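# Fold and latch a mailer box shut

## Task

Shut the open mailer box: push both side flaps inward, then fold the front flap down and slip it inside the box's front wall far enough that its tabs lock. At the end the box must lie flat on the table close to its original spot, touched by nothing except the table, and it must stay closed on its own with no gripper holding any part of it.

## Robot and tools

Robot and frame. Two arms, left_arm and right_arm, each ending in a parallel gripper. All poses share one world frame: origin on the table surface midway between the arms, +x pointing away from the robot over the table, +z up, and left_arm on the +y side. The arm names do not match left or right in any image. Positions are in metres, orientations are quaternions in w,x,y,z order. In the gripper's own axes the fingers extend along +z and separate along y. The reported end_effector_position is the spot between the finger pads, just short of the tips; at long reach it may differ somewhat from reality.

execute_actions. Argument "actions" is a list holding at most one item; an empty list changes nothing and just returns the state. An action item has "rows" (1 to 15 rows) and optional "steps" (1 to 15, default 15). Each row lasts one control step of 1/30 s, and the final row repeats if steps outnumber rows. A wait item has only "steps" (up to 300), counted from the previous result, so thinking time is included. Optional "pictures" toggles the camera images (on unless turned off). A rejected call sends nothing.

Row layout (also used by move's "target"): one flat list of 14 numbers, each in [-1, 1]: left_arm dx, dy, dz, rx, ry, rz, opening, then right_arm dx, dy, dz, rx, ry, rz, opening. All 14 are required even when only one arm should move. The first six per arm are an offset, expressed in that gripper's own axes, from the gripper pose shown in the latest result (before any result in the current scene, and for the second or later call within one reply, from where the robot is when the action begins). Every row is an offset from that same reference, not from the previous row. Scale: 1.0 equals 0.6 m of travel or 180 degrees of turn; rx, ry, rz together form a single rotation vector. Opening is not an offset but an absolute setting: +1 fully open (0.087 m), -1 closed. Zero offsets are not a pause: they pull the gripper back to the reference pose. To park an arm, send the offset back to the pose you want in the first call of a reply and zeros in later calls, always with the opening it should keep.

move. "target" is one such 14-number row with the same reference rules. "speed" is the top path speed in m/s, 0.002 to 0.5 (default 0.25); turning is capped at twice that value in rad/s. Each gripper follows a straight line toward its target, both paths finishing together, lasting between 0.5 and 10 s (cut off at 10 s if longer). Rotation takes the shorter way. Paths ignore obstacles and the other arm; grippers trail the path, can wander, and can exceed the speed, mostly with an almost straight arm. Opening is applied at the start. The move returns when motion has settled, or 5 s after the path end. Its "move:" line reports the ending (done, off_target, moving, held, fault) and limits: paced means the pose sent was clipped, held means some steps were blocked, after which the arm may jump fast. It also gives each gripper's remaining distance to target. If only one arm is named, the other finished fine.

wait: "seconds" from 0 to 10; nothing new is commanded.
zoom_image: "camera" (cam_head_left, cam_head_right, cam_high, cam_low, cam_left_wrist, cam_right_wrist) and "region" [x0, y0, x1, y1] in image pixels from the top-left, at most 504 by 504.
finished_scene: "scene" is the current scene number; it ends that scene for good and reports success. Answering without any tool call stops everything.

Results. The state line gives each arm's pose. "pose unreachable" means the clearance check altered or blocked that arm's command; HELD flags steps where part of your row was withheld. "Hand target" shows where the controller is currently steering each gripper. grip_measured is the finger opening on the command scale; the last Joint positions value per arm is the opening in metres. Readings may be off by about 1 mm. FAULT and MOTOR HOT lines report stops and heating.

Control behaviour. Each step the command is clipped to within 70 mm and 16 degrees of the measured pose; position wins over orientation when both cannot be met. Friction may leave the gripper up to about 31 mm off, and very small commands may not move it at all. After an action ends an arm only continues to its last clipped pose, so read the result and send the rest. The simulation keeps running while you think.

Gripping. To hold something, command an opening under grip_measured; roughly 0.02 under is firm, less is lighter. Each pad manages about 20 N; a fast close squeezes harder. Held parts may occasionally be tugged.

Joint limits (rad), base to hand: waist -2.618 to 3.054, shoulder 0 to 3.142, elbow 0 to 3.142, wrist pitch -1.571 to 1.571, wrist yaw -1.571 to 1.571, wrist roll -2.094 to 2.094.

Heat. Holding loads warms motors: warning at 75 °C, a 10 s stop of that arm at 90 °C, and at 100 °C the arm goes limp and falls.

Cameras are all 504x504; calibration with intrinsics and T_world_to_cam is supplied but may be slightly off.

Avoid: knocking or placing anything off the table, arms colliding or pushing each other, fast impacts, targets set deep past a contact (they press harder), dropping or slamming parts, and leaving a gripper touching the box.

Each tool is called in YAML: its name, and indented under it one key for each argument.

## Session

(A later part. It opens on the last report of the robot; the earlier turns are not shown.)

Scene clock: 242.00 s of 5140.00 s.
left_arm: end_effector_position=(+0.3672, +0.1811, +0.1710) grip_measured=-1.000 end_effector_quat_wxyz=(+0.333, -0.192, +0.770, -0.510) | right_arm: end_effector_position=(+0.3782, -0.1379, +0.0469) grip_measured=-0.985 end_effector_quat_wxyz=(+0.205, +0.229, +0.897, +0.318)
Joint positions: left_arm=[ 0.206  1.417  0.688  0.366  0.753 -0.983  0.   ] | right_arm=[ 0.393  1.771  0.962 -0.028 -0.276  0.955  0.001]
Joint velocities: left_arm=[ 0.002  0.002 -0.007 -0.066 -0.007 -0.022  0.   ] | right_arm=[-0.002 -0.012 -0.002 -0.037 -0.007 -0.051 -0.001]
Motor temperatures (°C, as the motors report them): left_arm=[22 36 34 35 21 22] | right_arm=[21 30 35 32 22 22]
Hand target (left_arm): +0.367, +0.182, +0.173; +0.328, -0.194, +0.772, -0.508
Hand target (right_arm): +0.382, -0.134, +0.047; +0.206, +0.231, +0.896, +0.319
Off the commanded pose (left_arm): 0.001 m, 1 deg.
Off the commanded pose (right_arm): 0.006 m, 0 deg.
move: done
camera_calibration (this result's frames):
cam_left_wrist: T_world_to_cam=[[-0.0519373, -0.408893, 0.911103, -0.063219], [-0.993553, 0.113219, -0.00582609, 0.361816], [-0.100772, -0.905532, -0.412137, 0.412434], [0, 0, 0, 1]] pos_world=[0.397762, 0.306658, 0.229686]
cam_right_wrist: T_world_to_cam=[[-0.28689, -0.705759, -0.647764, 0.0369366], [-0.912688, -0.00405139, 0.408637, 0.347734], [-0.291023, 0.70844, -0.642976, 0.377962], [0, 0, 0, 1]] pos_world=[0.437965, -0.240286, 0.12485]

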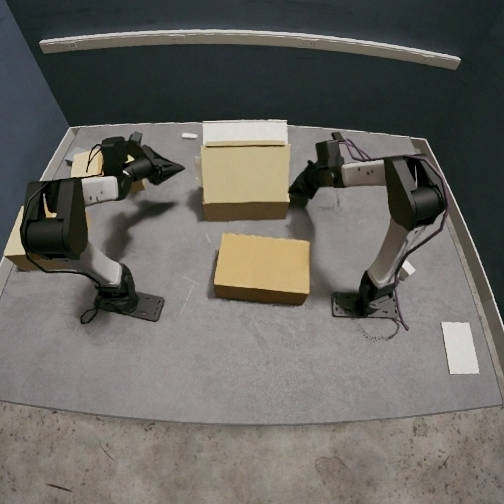

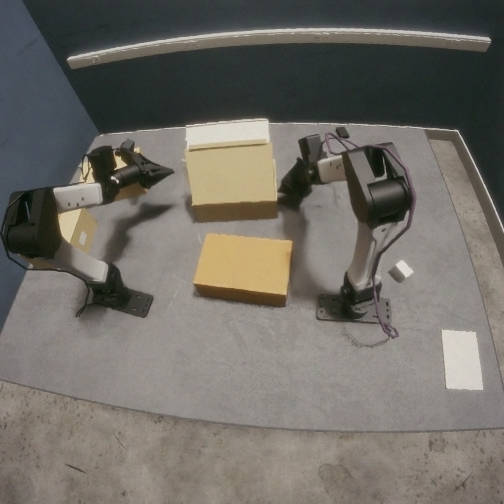

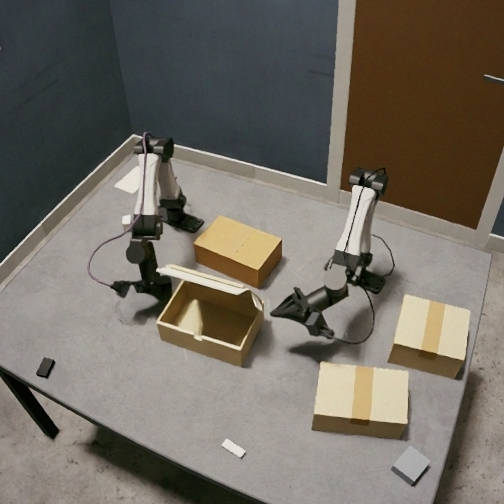

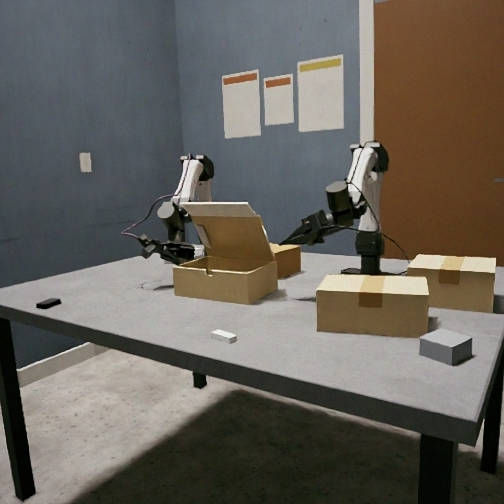

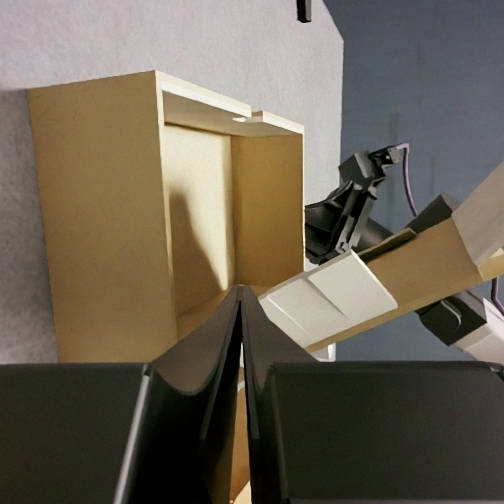

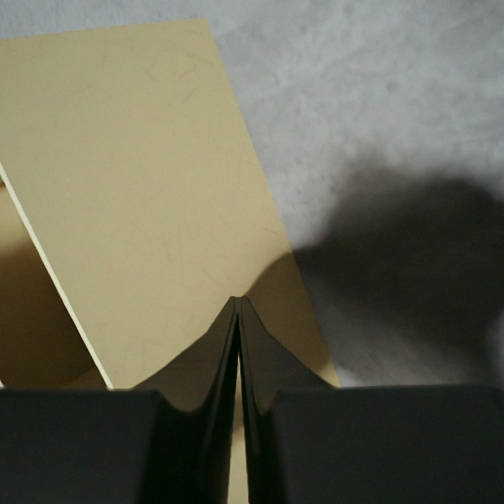

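execute_actions:
  actions: []

Scene clock: 248.13 s of 5140.00 s.
left_arm: end_effector_position=(+0.3671, +0.1811, +0.1707) grip_measured=-1.000 end_effector_quat_wxyz=(+0.332, -0.192, +0.770, -0.510) | right_arm: end_effector_position=(+0.3782, -0.1380, +0.0469) grip_measured=-0.985 end_effector_quat_wxyz=(+0.205, +0.229, +0.897, +0.318)
Joint positions: left_arm=[ 0.206  1.417  0.688  0.364  0.753 -0.983  0.   ] | right_arm=[ 0.393  1.771  0.962 -0.028 -0.276  0.956  0.001]
Joint velocities: left_arm=[-0.017 -0.022 -0.002 -0.007  0.022 -0.022  0.   ] | right_arm=[ 0.002 -0.017 -0.002  0.037  0.022  0.022 -0.   ]
Motor temperatures (°C, as the motors report them): left_arm=[22 35 35 34 21 22] | right_arm=[21 31 35 32 22 22]
Hand target (left_arm): +0.367, +0.182, +0.173; +0.328, -0.194, +0.772, -0.508
Hand target (right_arm): +0.382, -0.134, +0.047; +0.206, +0.231, +0.896, +0.319
Off the commanded pose (left_arm): 0.001 m, 1 deg.
Off the commanded pose (right_arm): 0.006 m, 0 deg.
Steps of this call (steps 1 to 90: nothing new was sent; then 3.13 s passed at rest). Readings (end_effector_position):
1: left_arm (+0.3672, +0.1811, +0.1710) | right_arm (+0.3782, -0.1379, +0.0469)
2: left_arm (+0.3672, +0.1811, +0.1709) | right_arm (+0.3782, -0.1379, +0.0469)
4: left_arm (+0.3671, +0.1811, +0.1709) | right_arm (+0.3782, -0.1380, +0.0469)
8: left_arm (+0.3671, +0.1811, +0.1707) | right_arm (+0.3782, -0.1380, +0.0469)
90: the state above
camera_calibration (this result's frames):
cam_left_wrist: T_world_to_cam=[[-0.0502006, -0.408827, 0.91123, -0.0636257], [-0.993562, 0.113218, -0.00394059, 0.361336], [-0.101557, -0.905562, -0.411878, 0.412537], [0, 0, 0, 1]] pos_world=[0.397711, 0.306656, 0.229317]
cam_right_wrist: T_world_to_cam=[[-0.287317, -0.705653, -0.64769, 0.0370866], [-0.912655, -0.00354054, 0.408714, 0.347834], [-0.290704, 0.708548, -0.643001, 0.37789], [0, 0, 0, 1]] pos_world=[0.437962, -0.240352, 0.12484]

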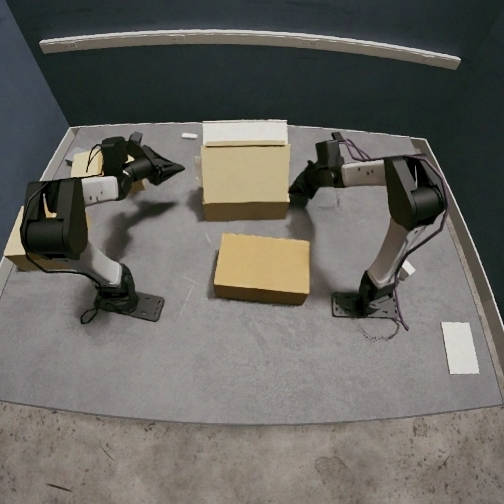

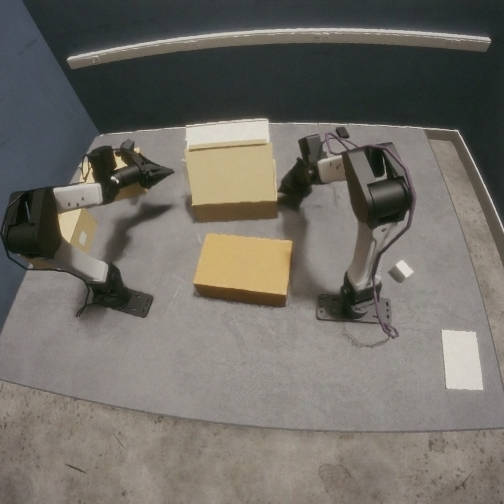

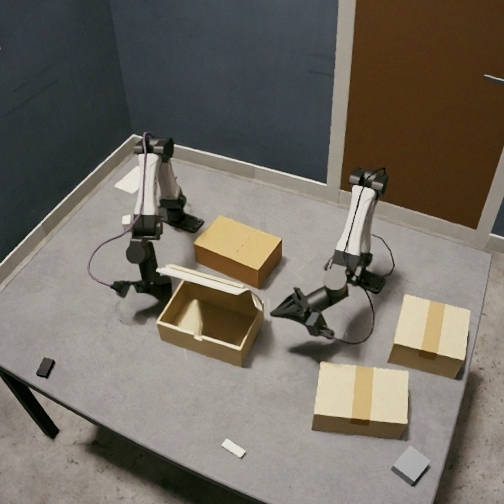

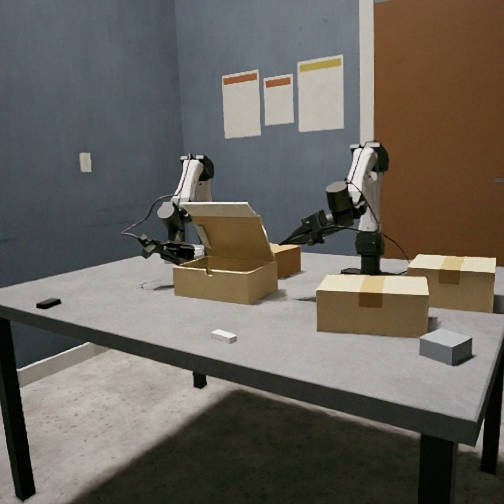

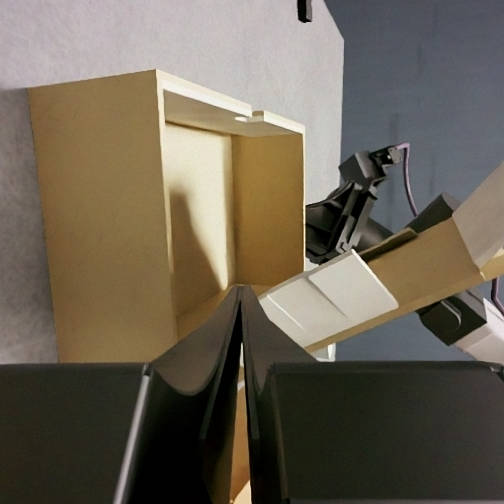

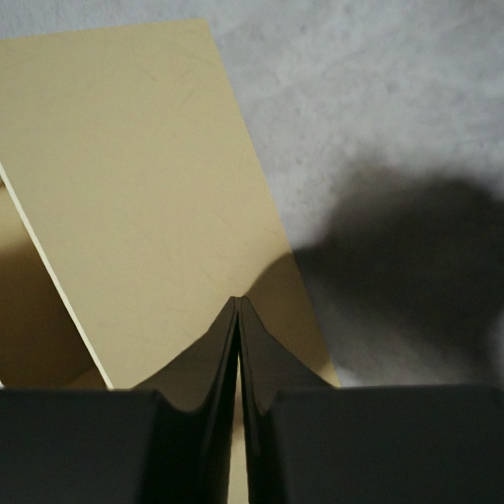

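move:
  target: [0.094,-0.105,0.124,0,0,0,-1,0,0,0,0,0,0,-1]
  speed: 0.08

Scene clock: 251.77 s of 5140.00 s.
left_arm: end_effector_position=(+0.3793, +0.0785, +0.1965) grip_measured=-1.000 end_effector_quat_wxyz=(+0.341, -0.196, +0.765, -0.510) | right_arm: end_effector_position=(+0.3812, -0.1419, +0.0455) grip_measured=-0.985 end_effector_quat_wxyz=(+0.212, +0.235, +0.897, +0.309)
Joint positions: left_arm=[-0.154  1.472  0.81   0.392  0.395 -1.126  0.   ] | right_arm=[ 0.391  1.771  0.962 -0.028 -0.253  0.956  0.001]
Joint velocities: left_arm=[ 0.002  0.022  0.007 -0.051 -0.007 -0.051  0.   ] | right_arm=[ 0.002 -0.007 -0.007  0.037  0.007 -0.066 -0.   ]
Motor temperatures (°C, as the motors report them): left_arm=[22 35 35 34 21 22] | right_arm=[21 31 35 32 22 22]
Hand target (left_arm): +0.378, +0.071, +0.193; +0.330, -0.194, +0.768, -0.513
Hand target (right_arm): +0.378, -0.138, +0.047; +0.205, +0.229, +0.897, +0.318
Off the commanded pose (left_arm): 0.010 m, 1 deg.
Off the commanded pose (right_arm): 0.005 m, 1 deg.
move: done
camera_calibration (this result's frames):
cam_left_wrist: T_world_to_cam=[[-0.0569779, -0.404562, 0.912734, -0.126532], [-0.99513, 0.0966664, -0.0192749, 0.390096], [-0.0804328, -0.909387, -0.4081, 0.322965], [0, 0, 0, 1]] pos_world=[0.406964, 0.204801, 0.254811]
cam_right_wrist: T_world_to_cam=[[-0.296198, -0.710887, -0.637893, 0.0364562], [-0.9149, 0.019389, 0.403216, 0.355403], [-0.274272, 0.703039, -0.656133, 0.374215], [0, 0, 0, 1]] pos_world=[0.438593, -0.244063, 0.125486]

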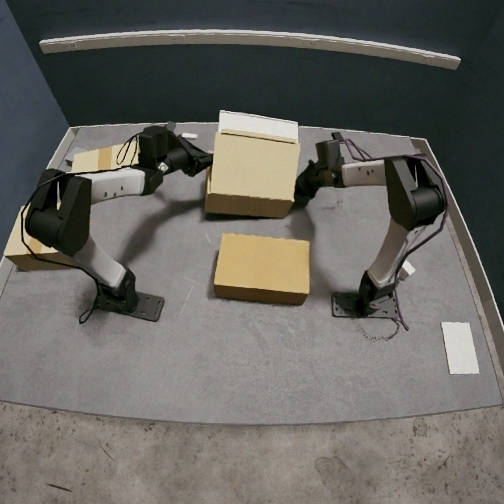

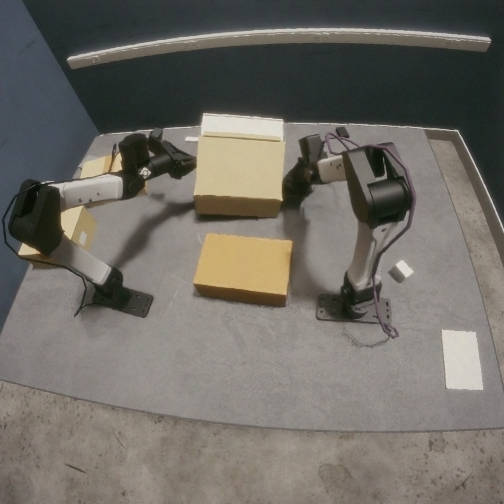

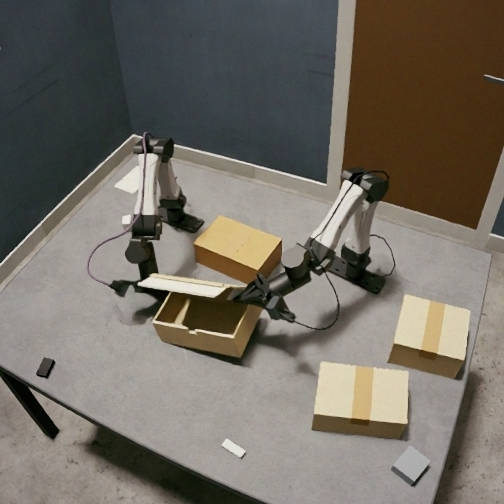

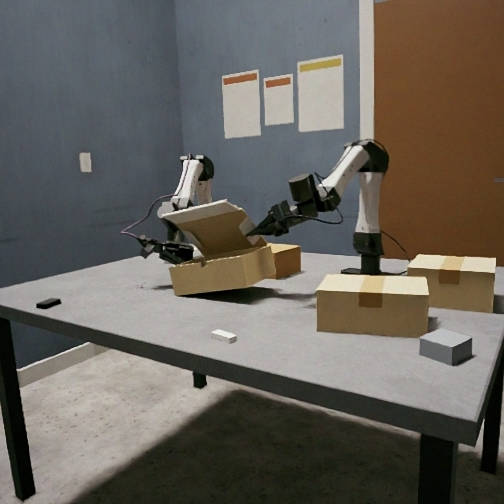

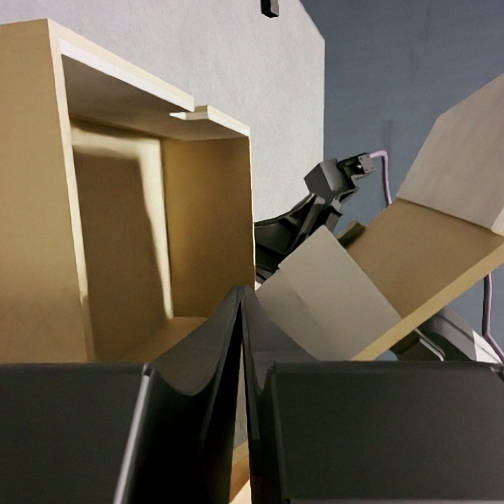

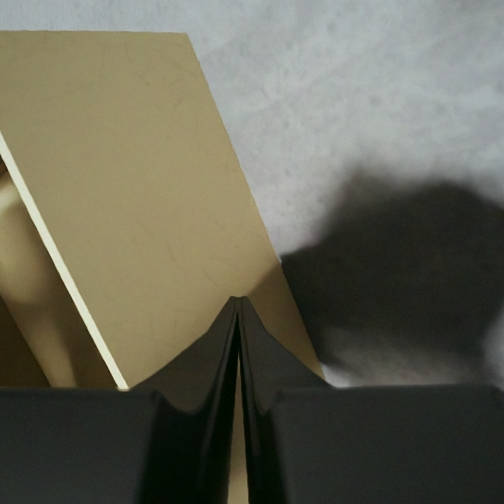

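move:
  target: [-0.02,0.048,0.049,0,0,0,-1,0,0,0,0,0,0,-1]
  speed: 0.05

Scene clock: 254.57 s of 5140.00 s.
left_arm: end_effector_position=(+0.4040, +0.0769, +0.1658) grip_measured=-1.000 end_effector_quat_wxyz=(+0.339, -0.196, +0.766, -0.510) | right_arm: end_effector_position=(+0.3819, -0.1429, +0.0451) grip_measured=-0.985 end_effector_quat_wxyz=(+0.214, +0.236, +0.897, +0.307)
Joint positions: left_arm=[-0.134  1.627  0.829  0.521  0.418 -1.12   0.   ] | right_arm=[ 0.391  1.771  0.962 -0.028 -0.245  0.956  0.001]
Joint velocities: left_arm=[ 0.017  0.007  0.017  0.037  0.007 -0.095  0.   ] | right_arm=[-0.002  0.012 -0.002 -0.037  0.051  0.037  0.001]
Motor temperatures (°C, as the motors report them): left_arm=[22 34 35 35 21 22] | right_arm=[21 31 35 32 22 22]
Hand target (left_arm): +0.410, +0.079, +0.166; +0.342, -0.196, +0.765, -0.510
Hand target (right_arm): +0.381, -0.142, +0.046; +0.212, +0.235, +0.897, +0.309
Off the commanded pose (left_arm): 0.007 m, 0 deg.
Off the commanded pose (right_arm): 0.001 m, 0 deg.
move: done
camera_calibration (this result's frames):
cam_left_wrist: T_world_to_cam=[[-0.0535304, -0.405439, 0.912554, -0.0990517], [-0.994952, 0.0993374, -0.0142293, 0.413135], [-0.0848816, -0.908709, -0.408709, 0.312825], [0, 0, 0, 1]] pos_world=[0.4323, 0.203068, 0.224123]
cam_right_wrist: T_world_to_cam=[[-0.298492, -0.712666, -0.63483, 0.036204], [-0.915524, 0.0258686, 0.401431, 0.357514], [-0.269664, 0.701026, -0.660184, 0.372973], [0, 0, 0, 1]] pos_world=[0.438697, -0.244911, 0.125697]

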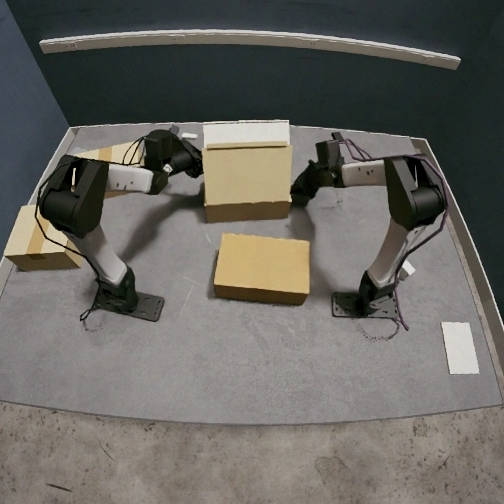

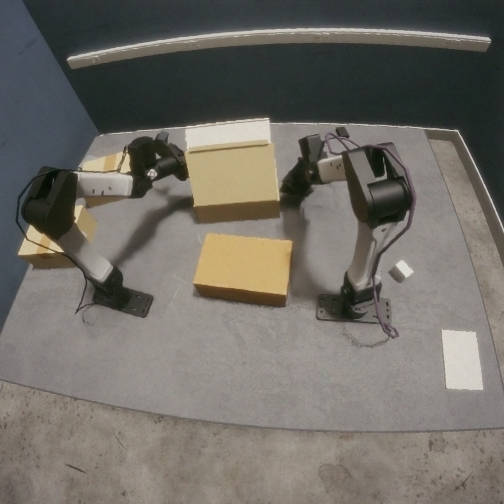

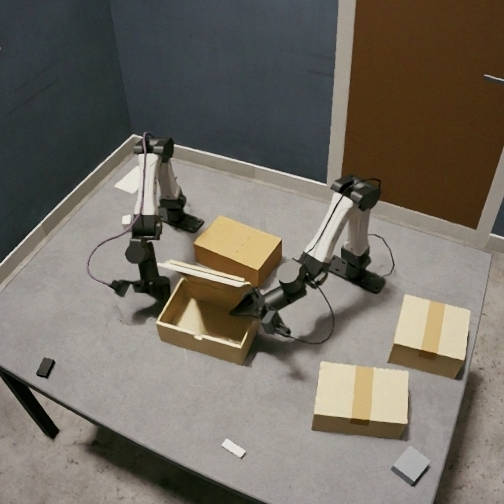

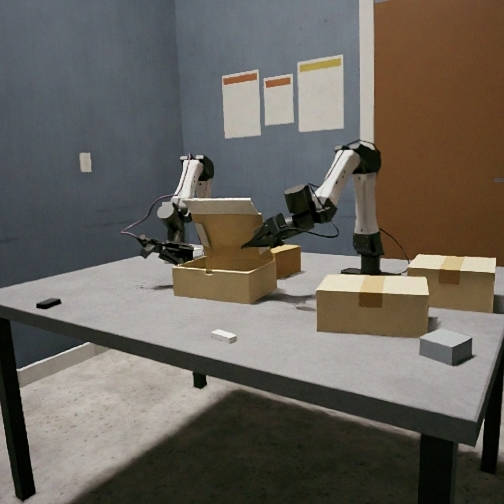

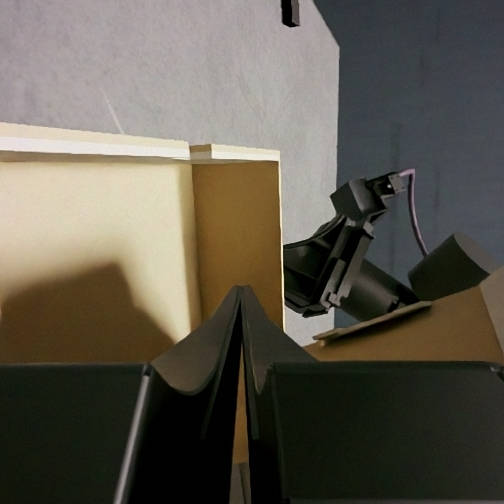

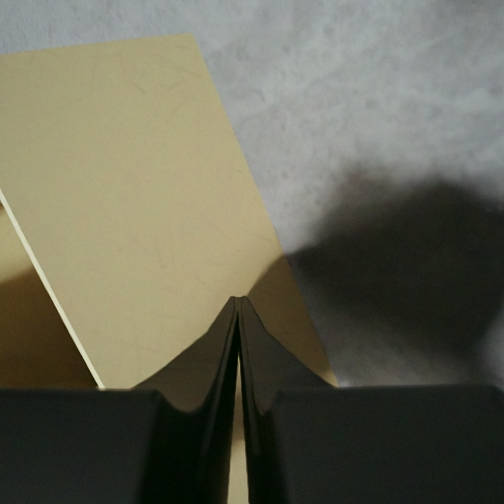

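Withdraw in +x/+y to view.

move:
  target: [-0.175,0.085,-0.085,0,0,0,-1,0,0,0,0,0,0,-1]
  speed: 0.1

zoom_image:
  camera: "cam_low"
  region: [120,170,340,320]

Scene clock: 258.23 s of 5140.00 s.
left_arm: end_effector_position=(+0.4396, +0.1983, +0.1706) grip_measured=-1.000 end_effector_quat_wxyz=(+0.354, -0.187, +0.762, -0.509) | right_arm: end_effector_position=(+0.3819, -0.1429, +0.0451) grip_measured=-0.985 end_effector_quat_wxyz=(+0.214, +0.236, +0.897, +0.307)
Joint positions: left_arm=[ 0.243  1.688  0.925  0.435  0.77  -0.971  0.   ] | right_arm=[ 0.391  1.771  0.962 -0.028 -0.245  0.956  0.001]
Joint velocities: left_arm=[-0.012 -0.022 -0.007 -0.081 -0.022  0.066  0.   ] | right_arm=[ 0.002 -0.007 -0.017 -0.022 -0.066 -0.037  0.   ]
Motor temperatures (°C, as the motors report them): left_arm=[22 34 35 35 21 22] | right_arm=[21 31 35 32 22 22]
Hand target (left_arm): +0.441, +0.200, +0.163; +0.341, -0.194, +0.768, -0.507
Hand target (right_arm): +0.382, -0.143, +0.045; +0.214, +0.236, +0.897, +0.307
Off the commanded pose (left_arm): 0.006 m, 2 deg.
Off the commanded pose (right_arm): 0.000 m, 0 deg.
move: done
camera_calibration (this result's frames):
cam_left_wrist: T_world_to_cam=[[-0.0834387, -0.414724, 0.906114, -0.036207], [-0.994297, 0.0952528, -0.0479623, 0.442878], [-0.0664188, -0.904948, -0.420306, 0.421314], [0, 0, 0, 1]] pos_world=[0.465314, 0.324066, 0.23113]
cam_right_wrist: T_world_to_cam=[[-0.298492, -0.712666, -0.63483, 0.036204], [-0.915524, 0.0258686, 0.401431, 0.357514], [-0.269664, 0.701026, -0.660184, 0.372973], [0, 0, 0, 1]] pos_world=[0.438697, -0.244911, 0.125697]

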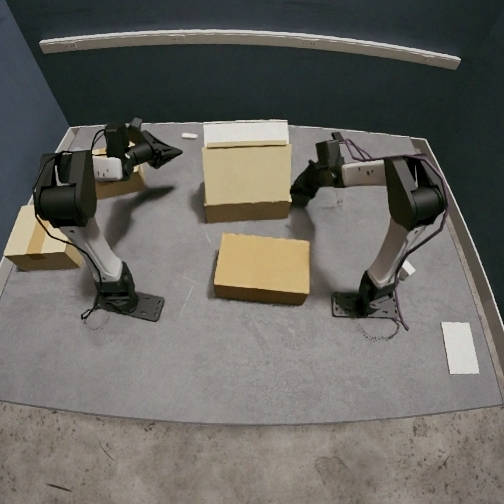

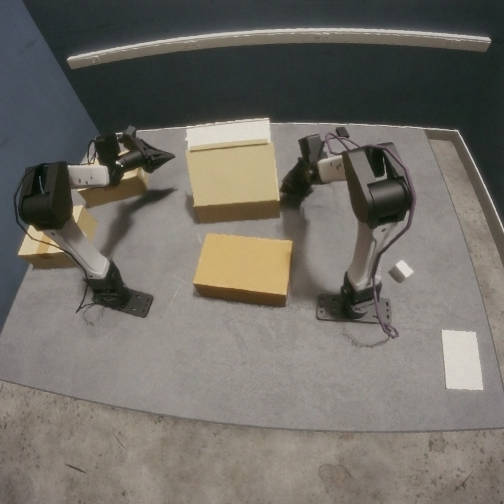

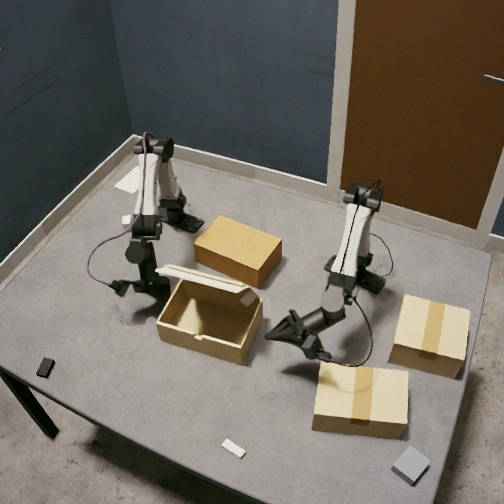

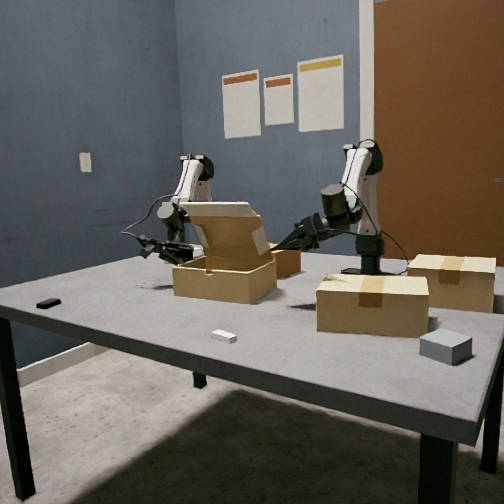

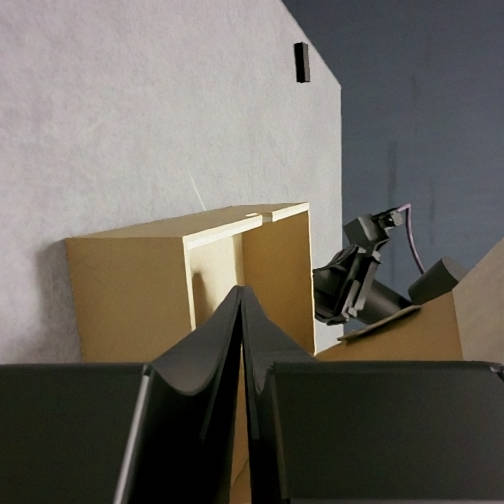

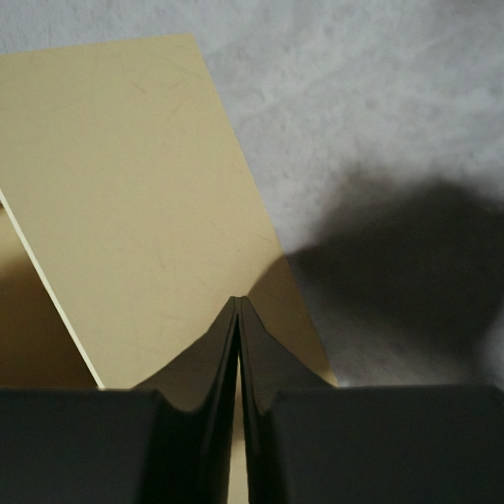

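Region (120, 170, 340, 320) of cam_low's 504x504 image, scaled by 2.291, with more detail than that image has; it fills the top 344 rows of this view, and the rest is white.

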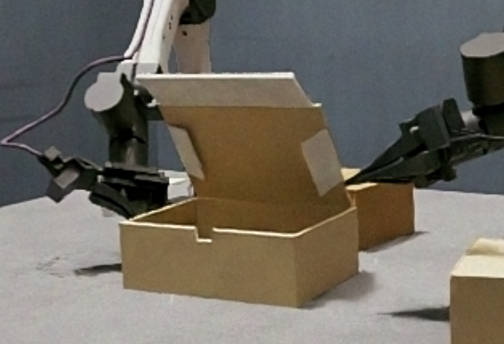

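move:
  target: [-0.095,-0.18,0.106,0,0,0,-1,-0.036,0.174,-0.34,0,0,0,-1]

move:
  target: [0,0,0,0,0,0,-1,0.111,0.14,0.09,0,0,0,-1]

move:
  target: [0,0,0,0,0,0,-1,-0.069,-0.125,0.28,0,0,0,-1]
  speed: 0.1

Scene clock: 265.13 s of 5140.00 s.
left_arm: end_effector_position=(+0.5157, +0.1547, +0.2828) grip_measured=-1.000 end_effector_quat_wxyz=(+0.369, -0.177, +0.754, -0.514) | right_arm: end_effector_position=(+0.3215, -0.1706, +0.2573) grip_measured=-0.985 end_effector_quat_wxyz=(+0.211, +0.239, +0.898, +0.304)
Joint positions: left_arm=[ 0.124  1.838  1.535  0.047  0.657 -1.021  0.   ] | right_arm=[ 0.371  1.418  1.482 -0.913 -0.257  0.943  0.001]
Joint velocities: left_arm=[-0.002  0.022 -0.012 -0.007 -0.022  0.007  0.   ] | right_arm=[ 0.012  0.007 -0.017  0.022 -0.081  0.007  0.   ]
Motor temperatures (°C, as the motors report them): left_arm=[22 34 36 34 21 22] | right_arm=[21 32 35 32 22 22]
Hand target (left_arm): +0.518, +0.152, +0.273; +0.354, -0.188, +0.761, -0.510
Hand target (right_arm): +0.321, -0.173, +0.264; +0.214, +0.236, +0.897, +0.307
Off the commanded pose (left_arm): 0.010 m, 2 deg.
Off the commanded pose (right_arm): 0.008 m, 1 deg.
After step 90, 2.20 s passed at rest.
move: done
camera_calibration (this result's frames):
cam_left_wrist: T_world_to_cam=[[-0.119259, -0.411477, 0.903584, -0.13095], [-0.991598, 0.0952816, -0.0874862, 0.537845], [-0.0500964, -0.906426, -0.419383, 0.425549], [0, 0, 0, 1]] pos_world=[0.539027, 0.280599, 0.343847]
cam_right_wrist: T_world_to_cam=[[-0.306306, -0.713068, -0.630643, 0.134522], [-0.911974, 0.0298857, 0.409158, 0.215313], [-0.27291, 0.700458, -0.659454, 0.516901], [0, 0, 0, 1]] pos_world=[0.378633, -0.272578, 0.33761]

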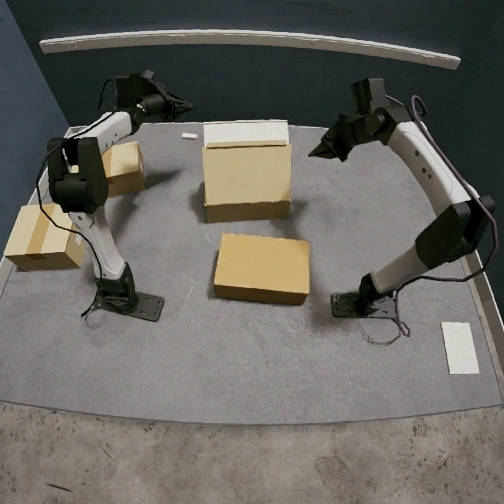

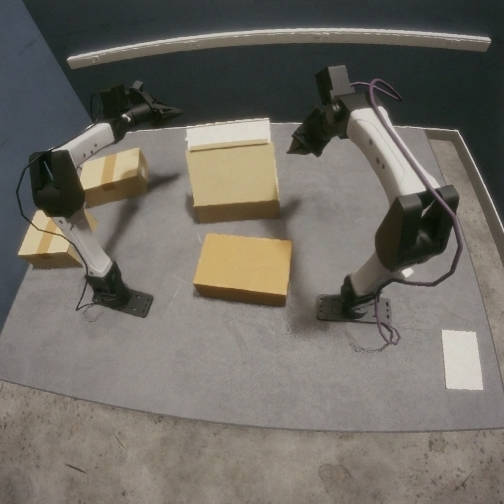

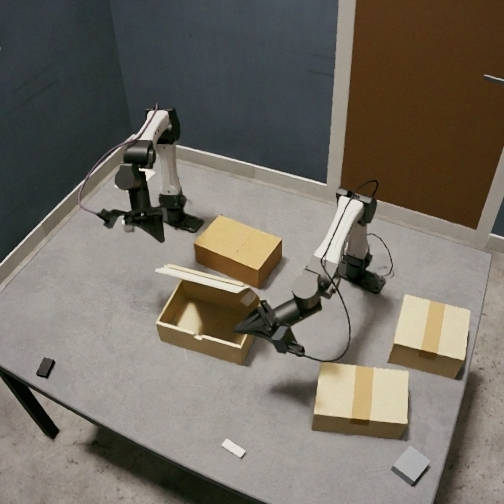

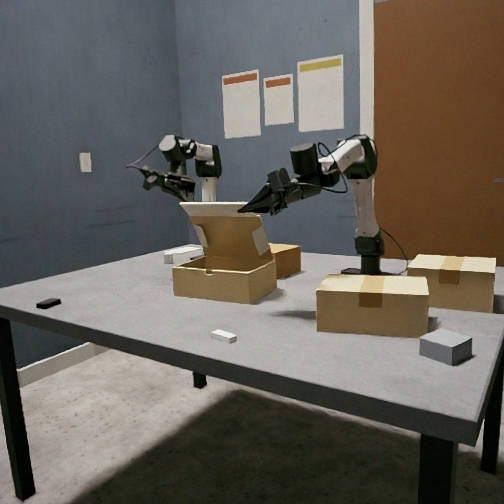

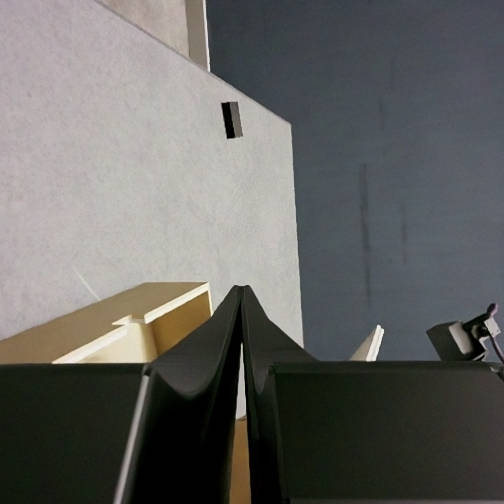

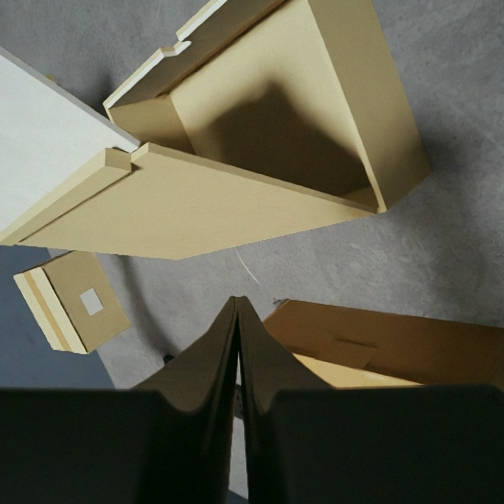

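Scene clock: 266.23 s of 5140.00 s.
left_arm: end_effector_position=(+0.5157, +0.1547, +0.2828) grip_measured=-1.000 end_effector_quat_wxyz=(+0.369, -0.177, +0.754, -0.514) | right_arm: end_effector_position=(+0.3180, -0.0558, +0.2516) grip_measured=-0.985 end_effector_quat_wxyz=(+0.205, +0.233, +0.903, +0.296)
Joint positions: left_arm=[ 0.124  1.838  1.535  0.047  0.657 -1.021  0.   ] | right_arm=[ 0.717  1.621  1.658 -0.872 -0.028  1.188  0.001]
Joint velocities: left_arm=[-0.032  0.012 -0.007 -0.022 -0.081 -0.11   0.   ] | right_arm=[ 0.002 -0.012  0.012 -0.095  0.051  0.007 -0.001]
Motor temperatures (°C, as the motors report them): left_arm=[22 35 36 34 21 22] | right_arm=[21 32 35 32 22 22]
Hand target (left_arm): +0.516, +0.155, +0.283; +0.369, -0.177, +0.754, -0.514
Hand target (right_arm): +0.324, -0.052, +0.257; +0.211, +0.238, +0.898, +0.302
Off the commanded pose (left_arm): 0.000 m, 0 deg.
Off the commanded pose (right_arm): 0.008 m, 1 deg.
move: done
camera_calibration (this result's frames):
cam_left_wrist: T_world_to_cam=[[-0.119259, -0.411477, 0.903584, -0.13095], [-0.991598, 0.0952816, -0.0874862, 0.537845], [-0.0500964, -0.906426, -0.419383, 0.425549], [0, 0, 0, 1]] pos_world=[0.539027, 0.280599, 0.343847]
cam_right_wrist: T_world_to_cam=[[-0.305801, -0.727707, -0.613945, 0.206503], [-0.906425, 0.0251995, 0.421614, 0.205794], [-0.29134, 0.685425, -0.667318, 0.438838], [0, 0, 0, 1]] pos_world=[0.377537, -0.155703, 0.33286]

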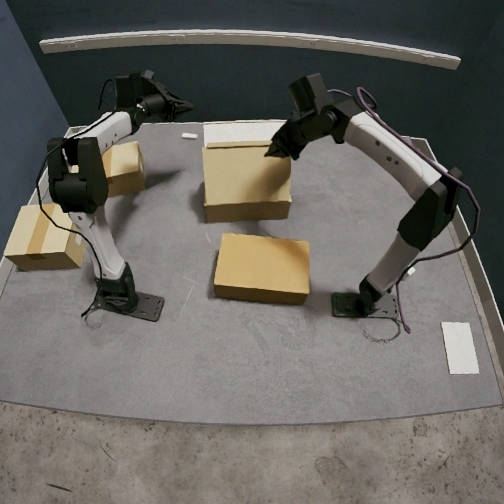

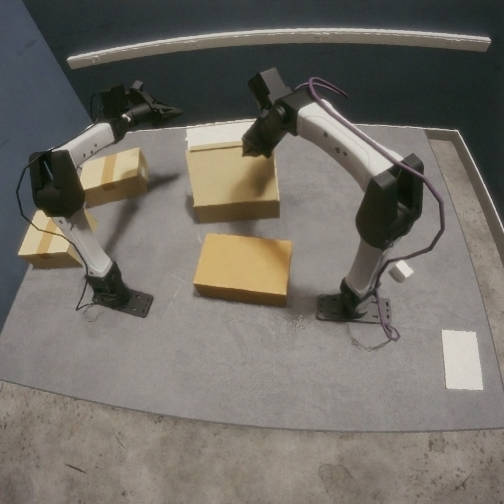

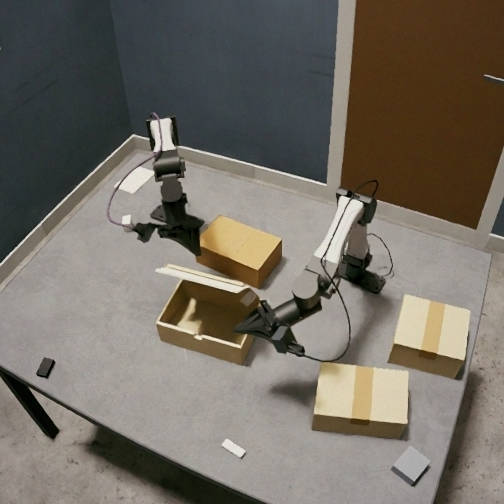

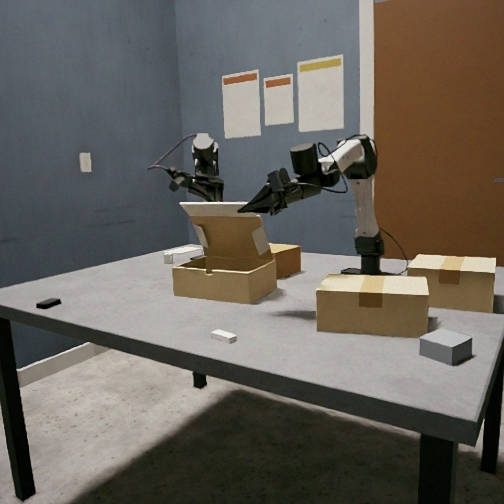

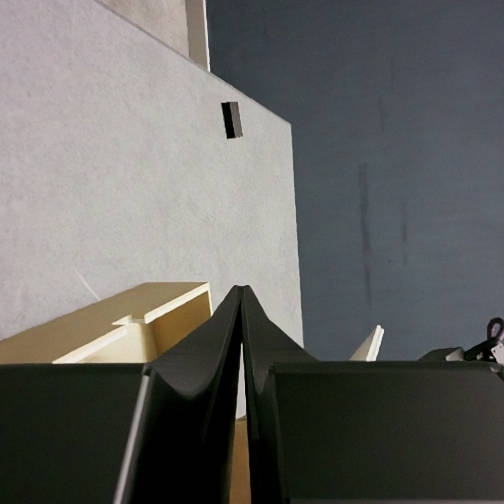

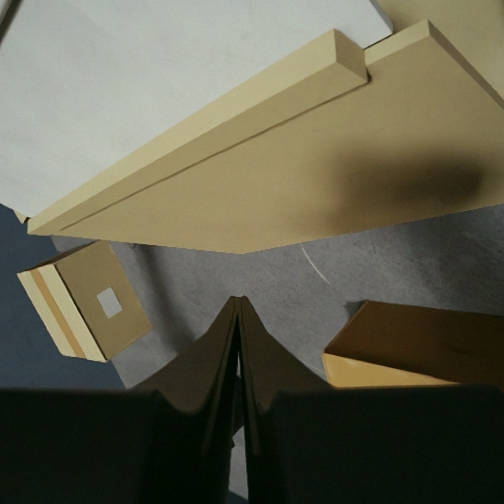

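Scene clock: 268.53 s of 5140.00 s.
left_arm: end_effector_position=(+0.5157, +0.1547, +0.2828) grip_measured=-1.000 end_effector_quat_wxyz=(+0.369, -0.177, +0.754, -0.514) | right_arm: end_effector_position=(+0.4128, -0.0537, +0.1070) grip_measured=-0.985 end_effector_quat_wxyz=(+0.208, +0.233, +0.899, +0.307)
Joint positions: left_arm=[ 0.124  1.838  1.535  0.047  0.657 -1.021  0.   ] | right_arm=[ 0.571  1.911  1.413 -0.323 -0.134  1.085  0.001]
Joint velocities: left_arm=[ 0.007  0.002 -0.017  0.051 -0.022  0.007  0.   ] | right_arm=[ 0.007  0.002 -0.007 -0.007 -0.081  0.037 -0.   ]
Motor temperatures (°C, as the motors report them): left_arm=[22 35 36 34 21 22] | right_arm=[21 32 35 32 22 22]
Hand target (left_arm): +0.516, +0.155, +0.283; +0.369, -0.177, +0.754, -0.514
Hand target (right_arm): +0.414, -0.058, +0.091; +0.204, +0.234, +0.903, +0.297
Off the commanded pose (left_arm): 0.000 m, 0 deg.
Off the commanded pose (right_arm): 0.018 m, 1 deg.
move: off_target (right_arm)
camera_calibration (this result's frames):
cam_left_wrist: T_world_to_cam=[[-0.119259, -0.411477, 0.903584, -0.13095], [-0.991598, 0.0952816, -0.0874862, 0.537845], [-0.0500964, -0.906426, -0.419383, 0.425549], [0, 0, 0, 1]] pos_world=[0.539027, 0.280599, 0.343847]
cam_right_wrist: T_world_to_cam=[[-0.296416, -0.715727, -0.632355, 0.147057], [-0.912074, 0.0157359, 0.409723, 0.355775], [-0.283299, 0.698203, -0.65746, 0.364787], [0, 0, 0, 1]] pos_world=[0.471427, -0.155042, 0.187056]

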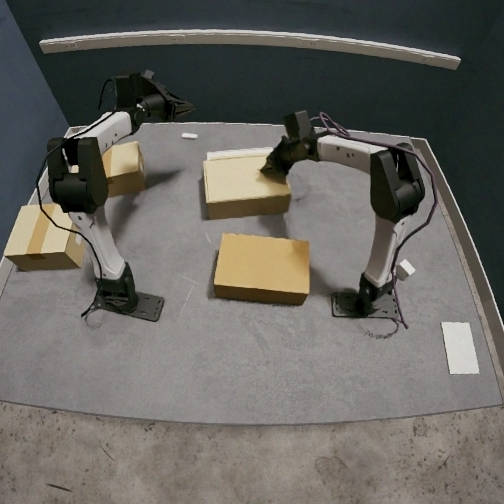

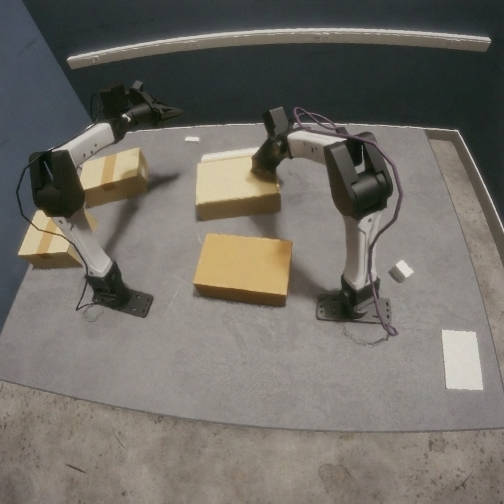

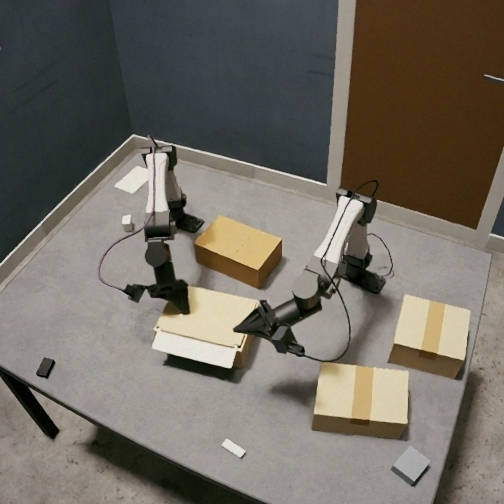

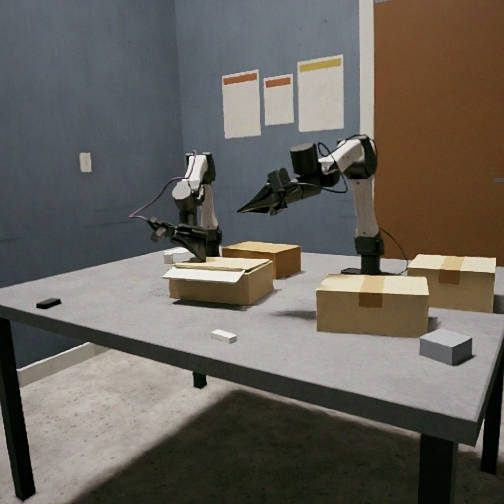

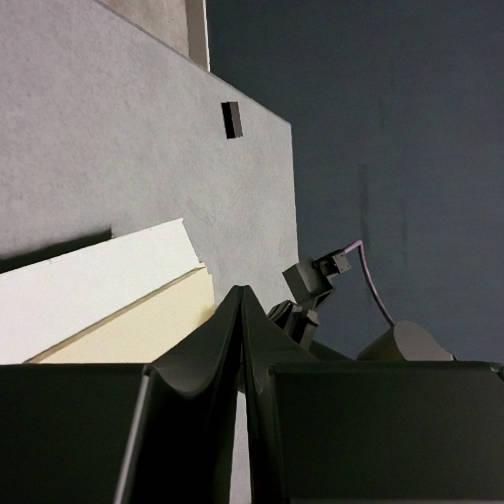

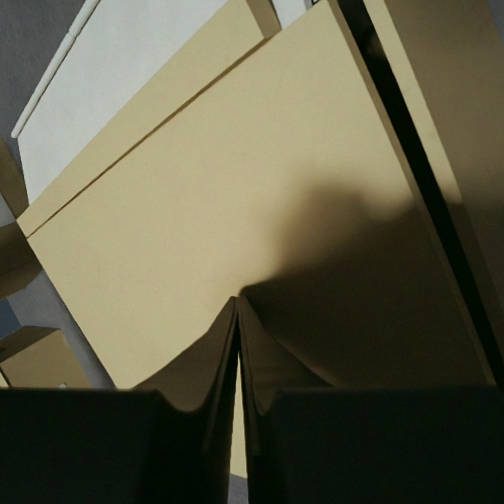

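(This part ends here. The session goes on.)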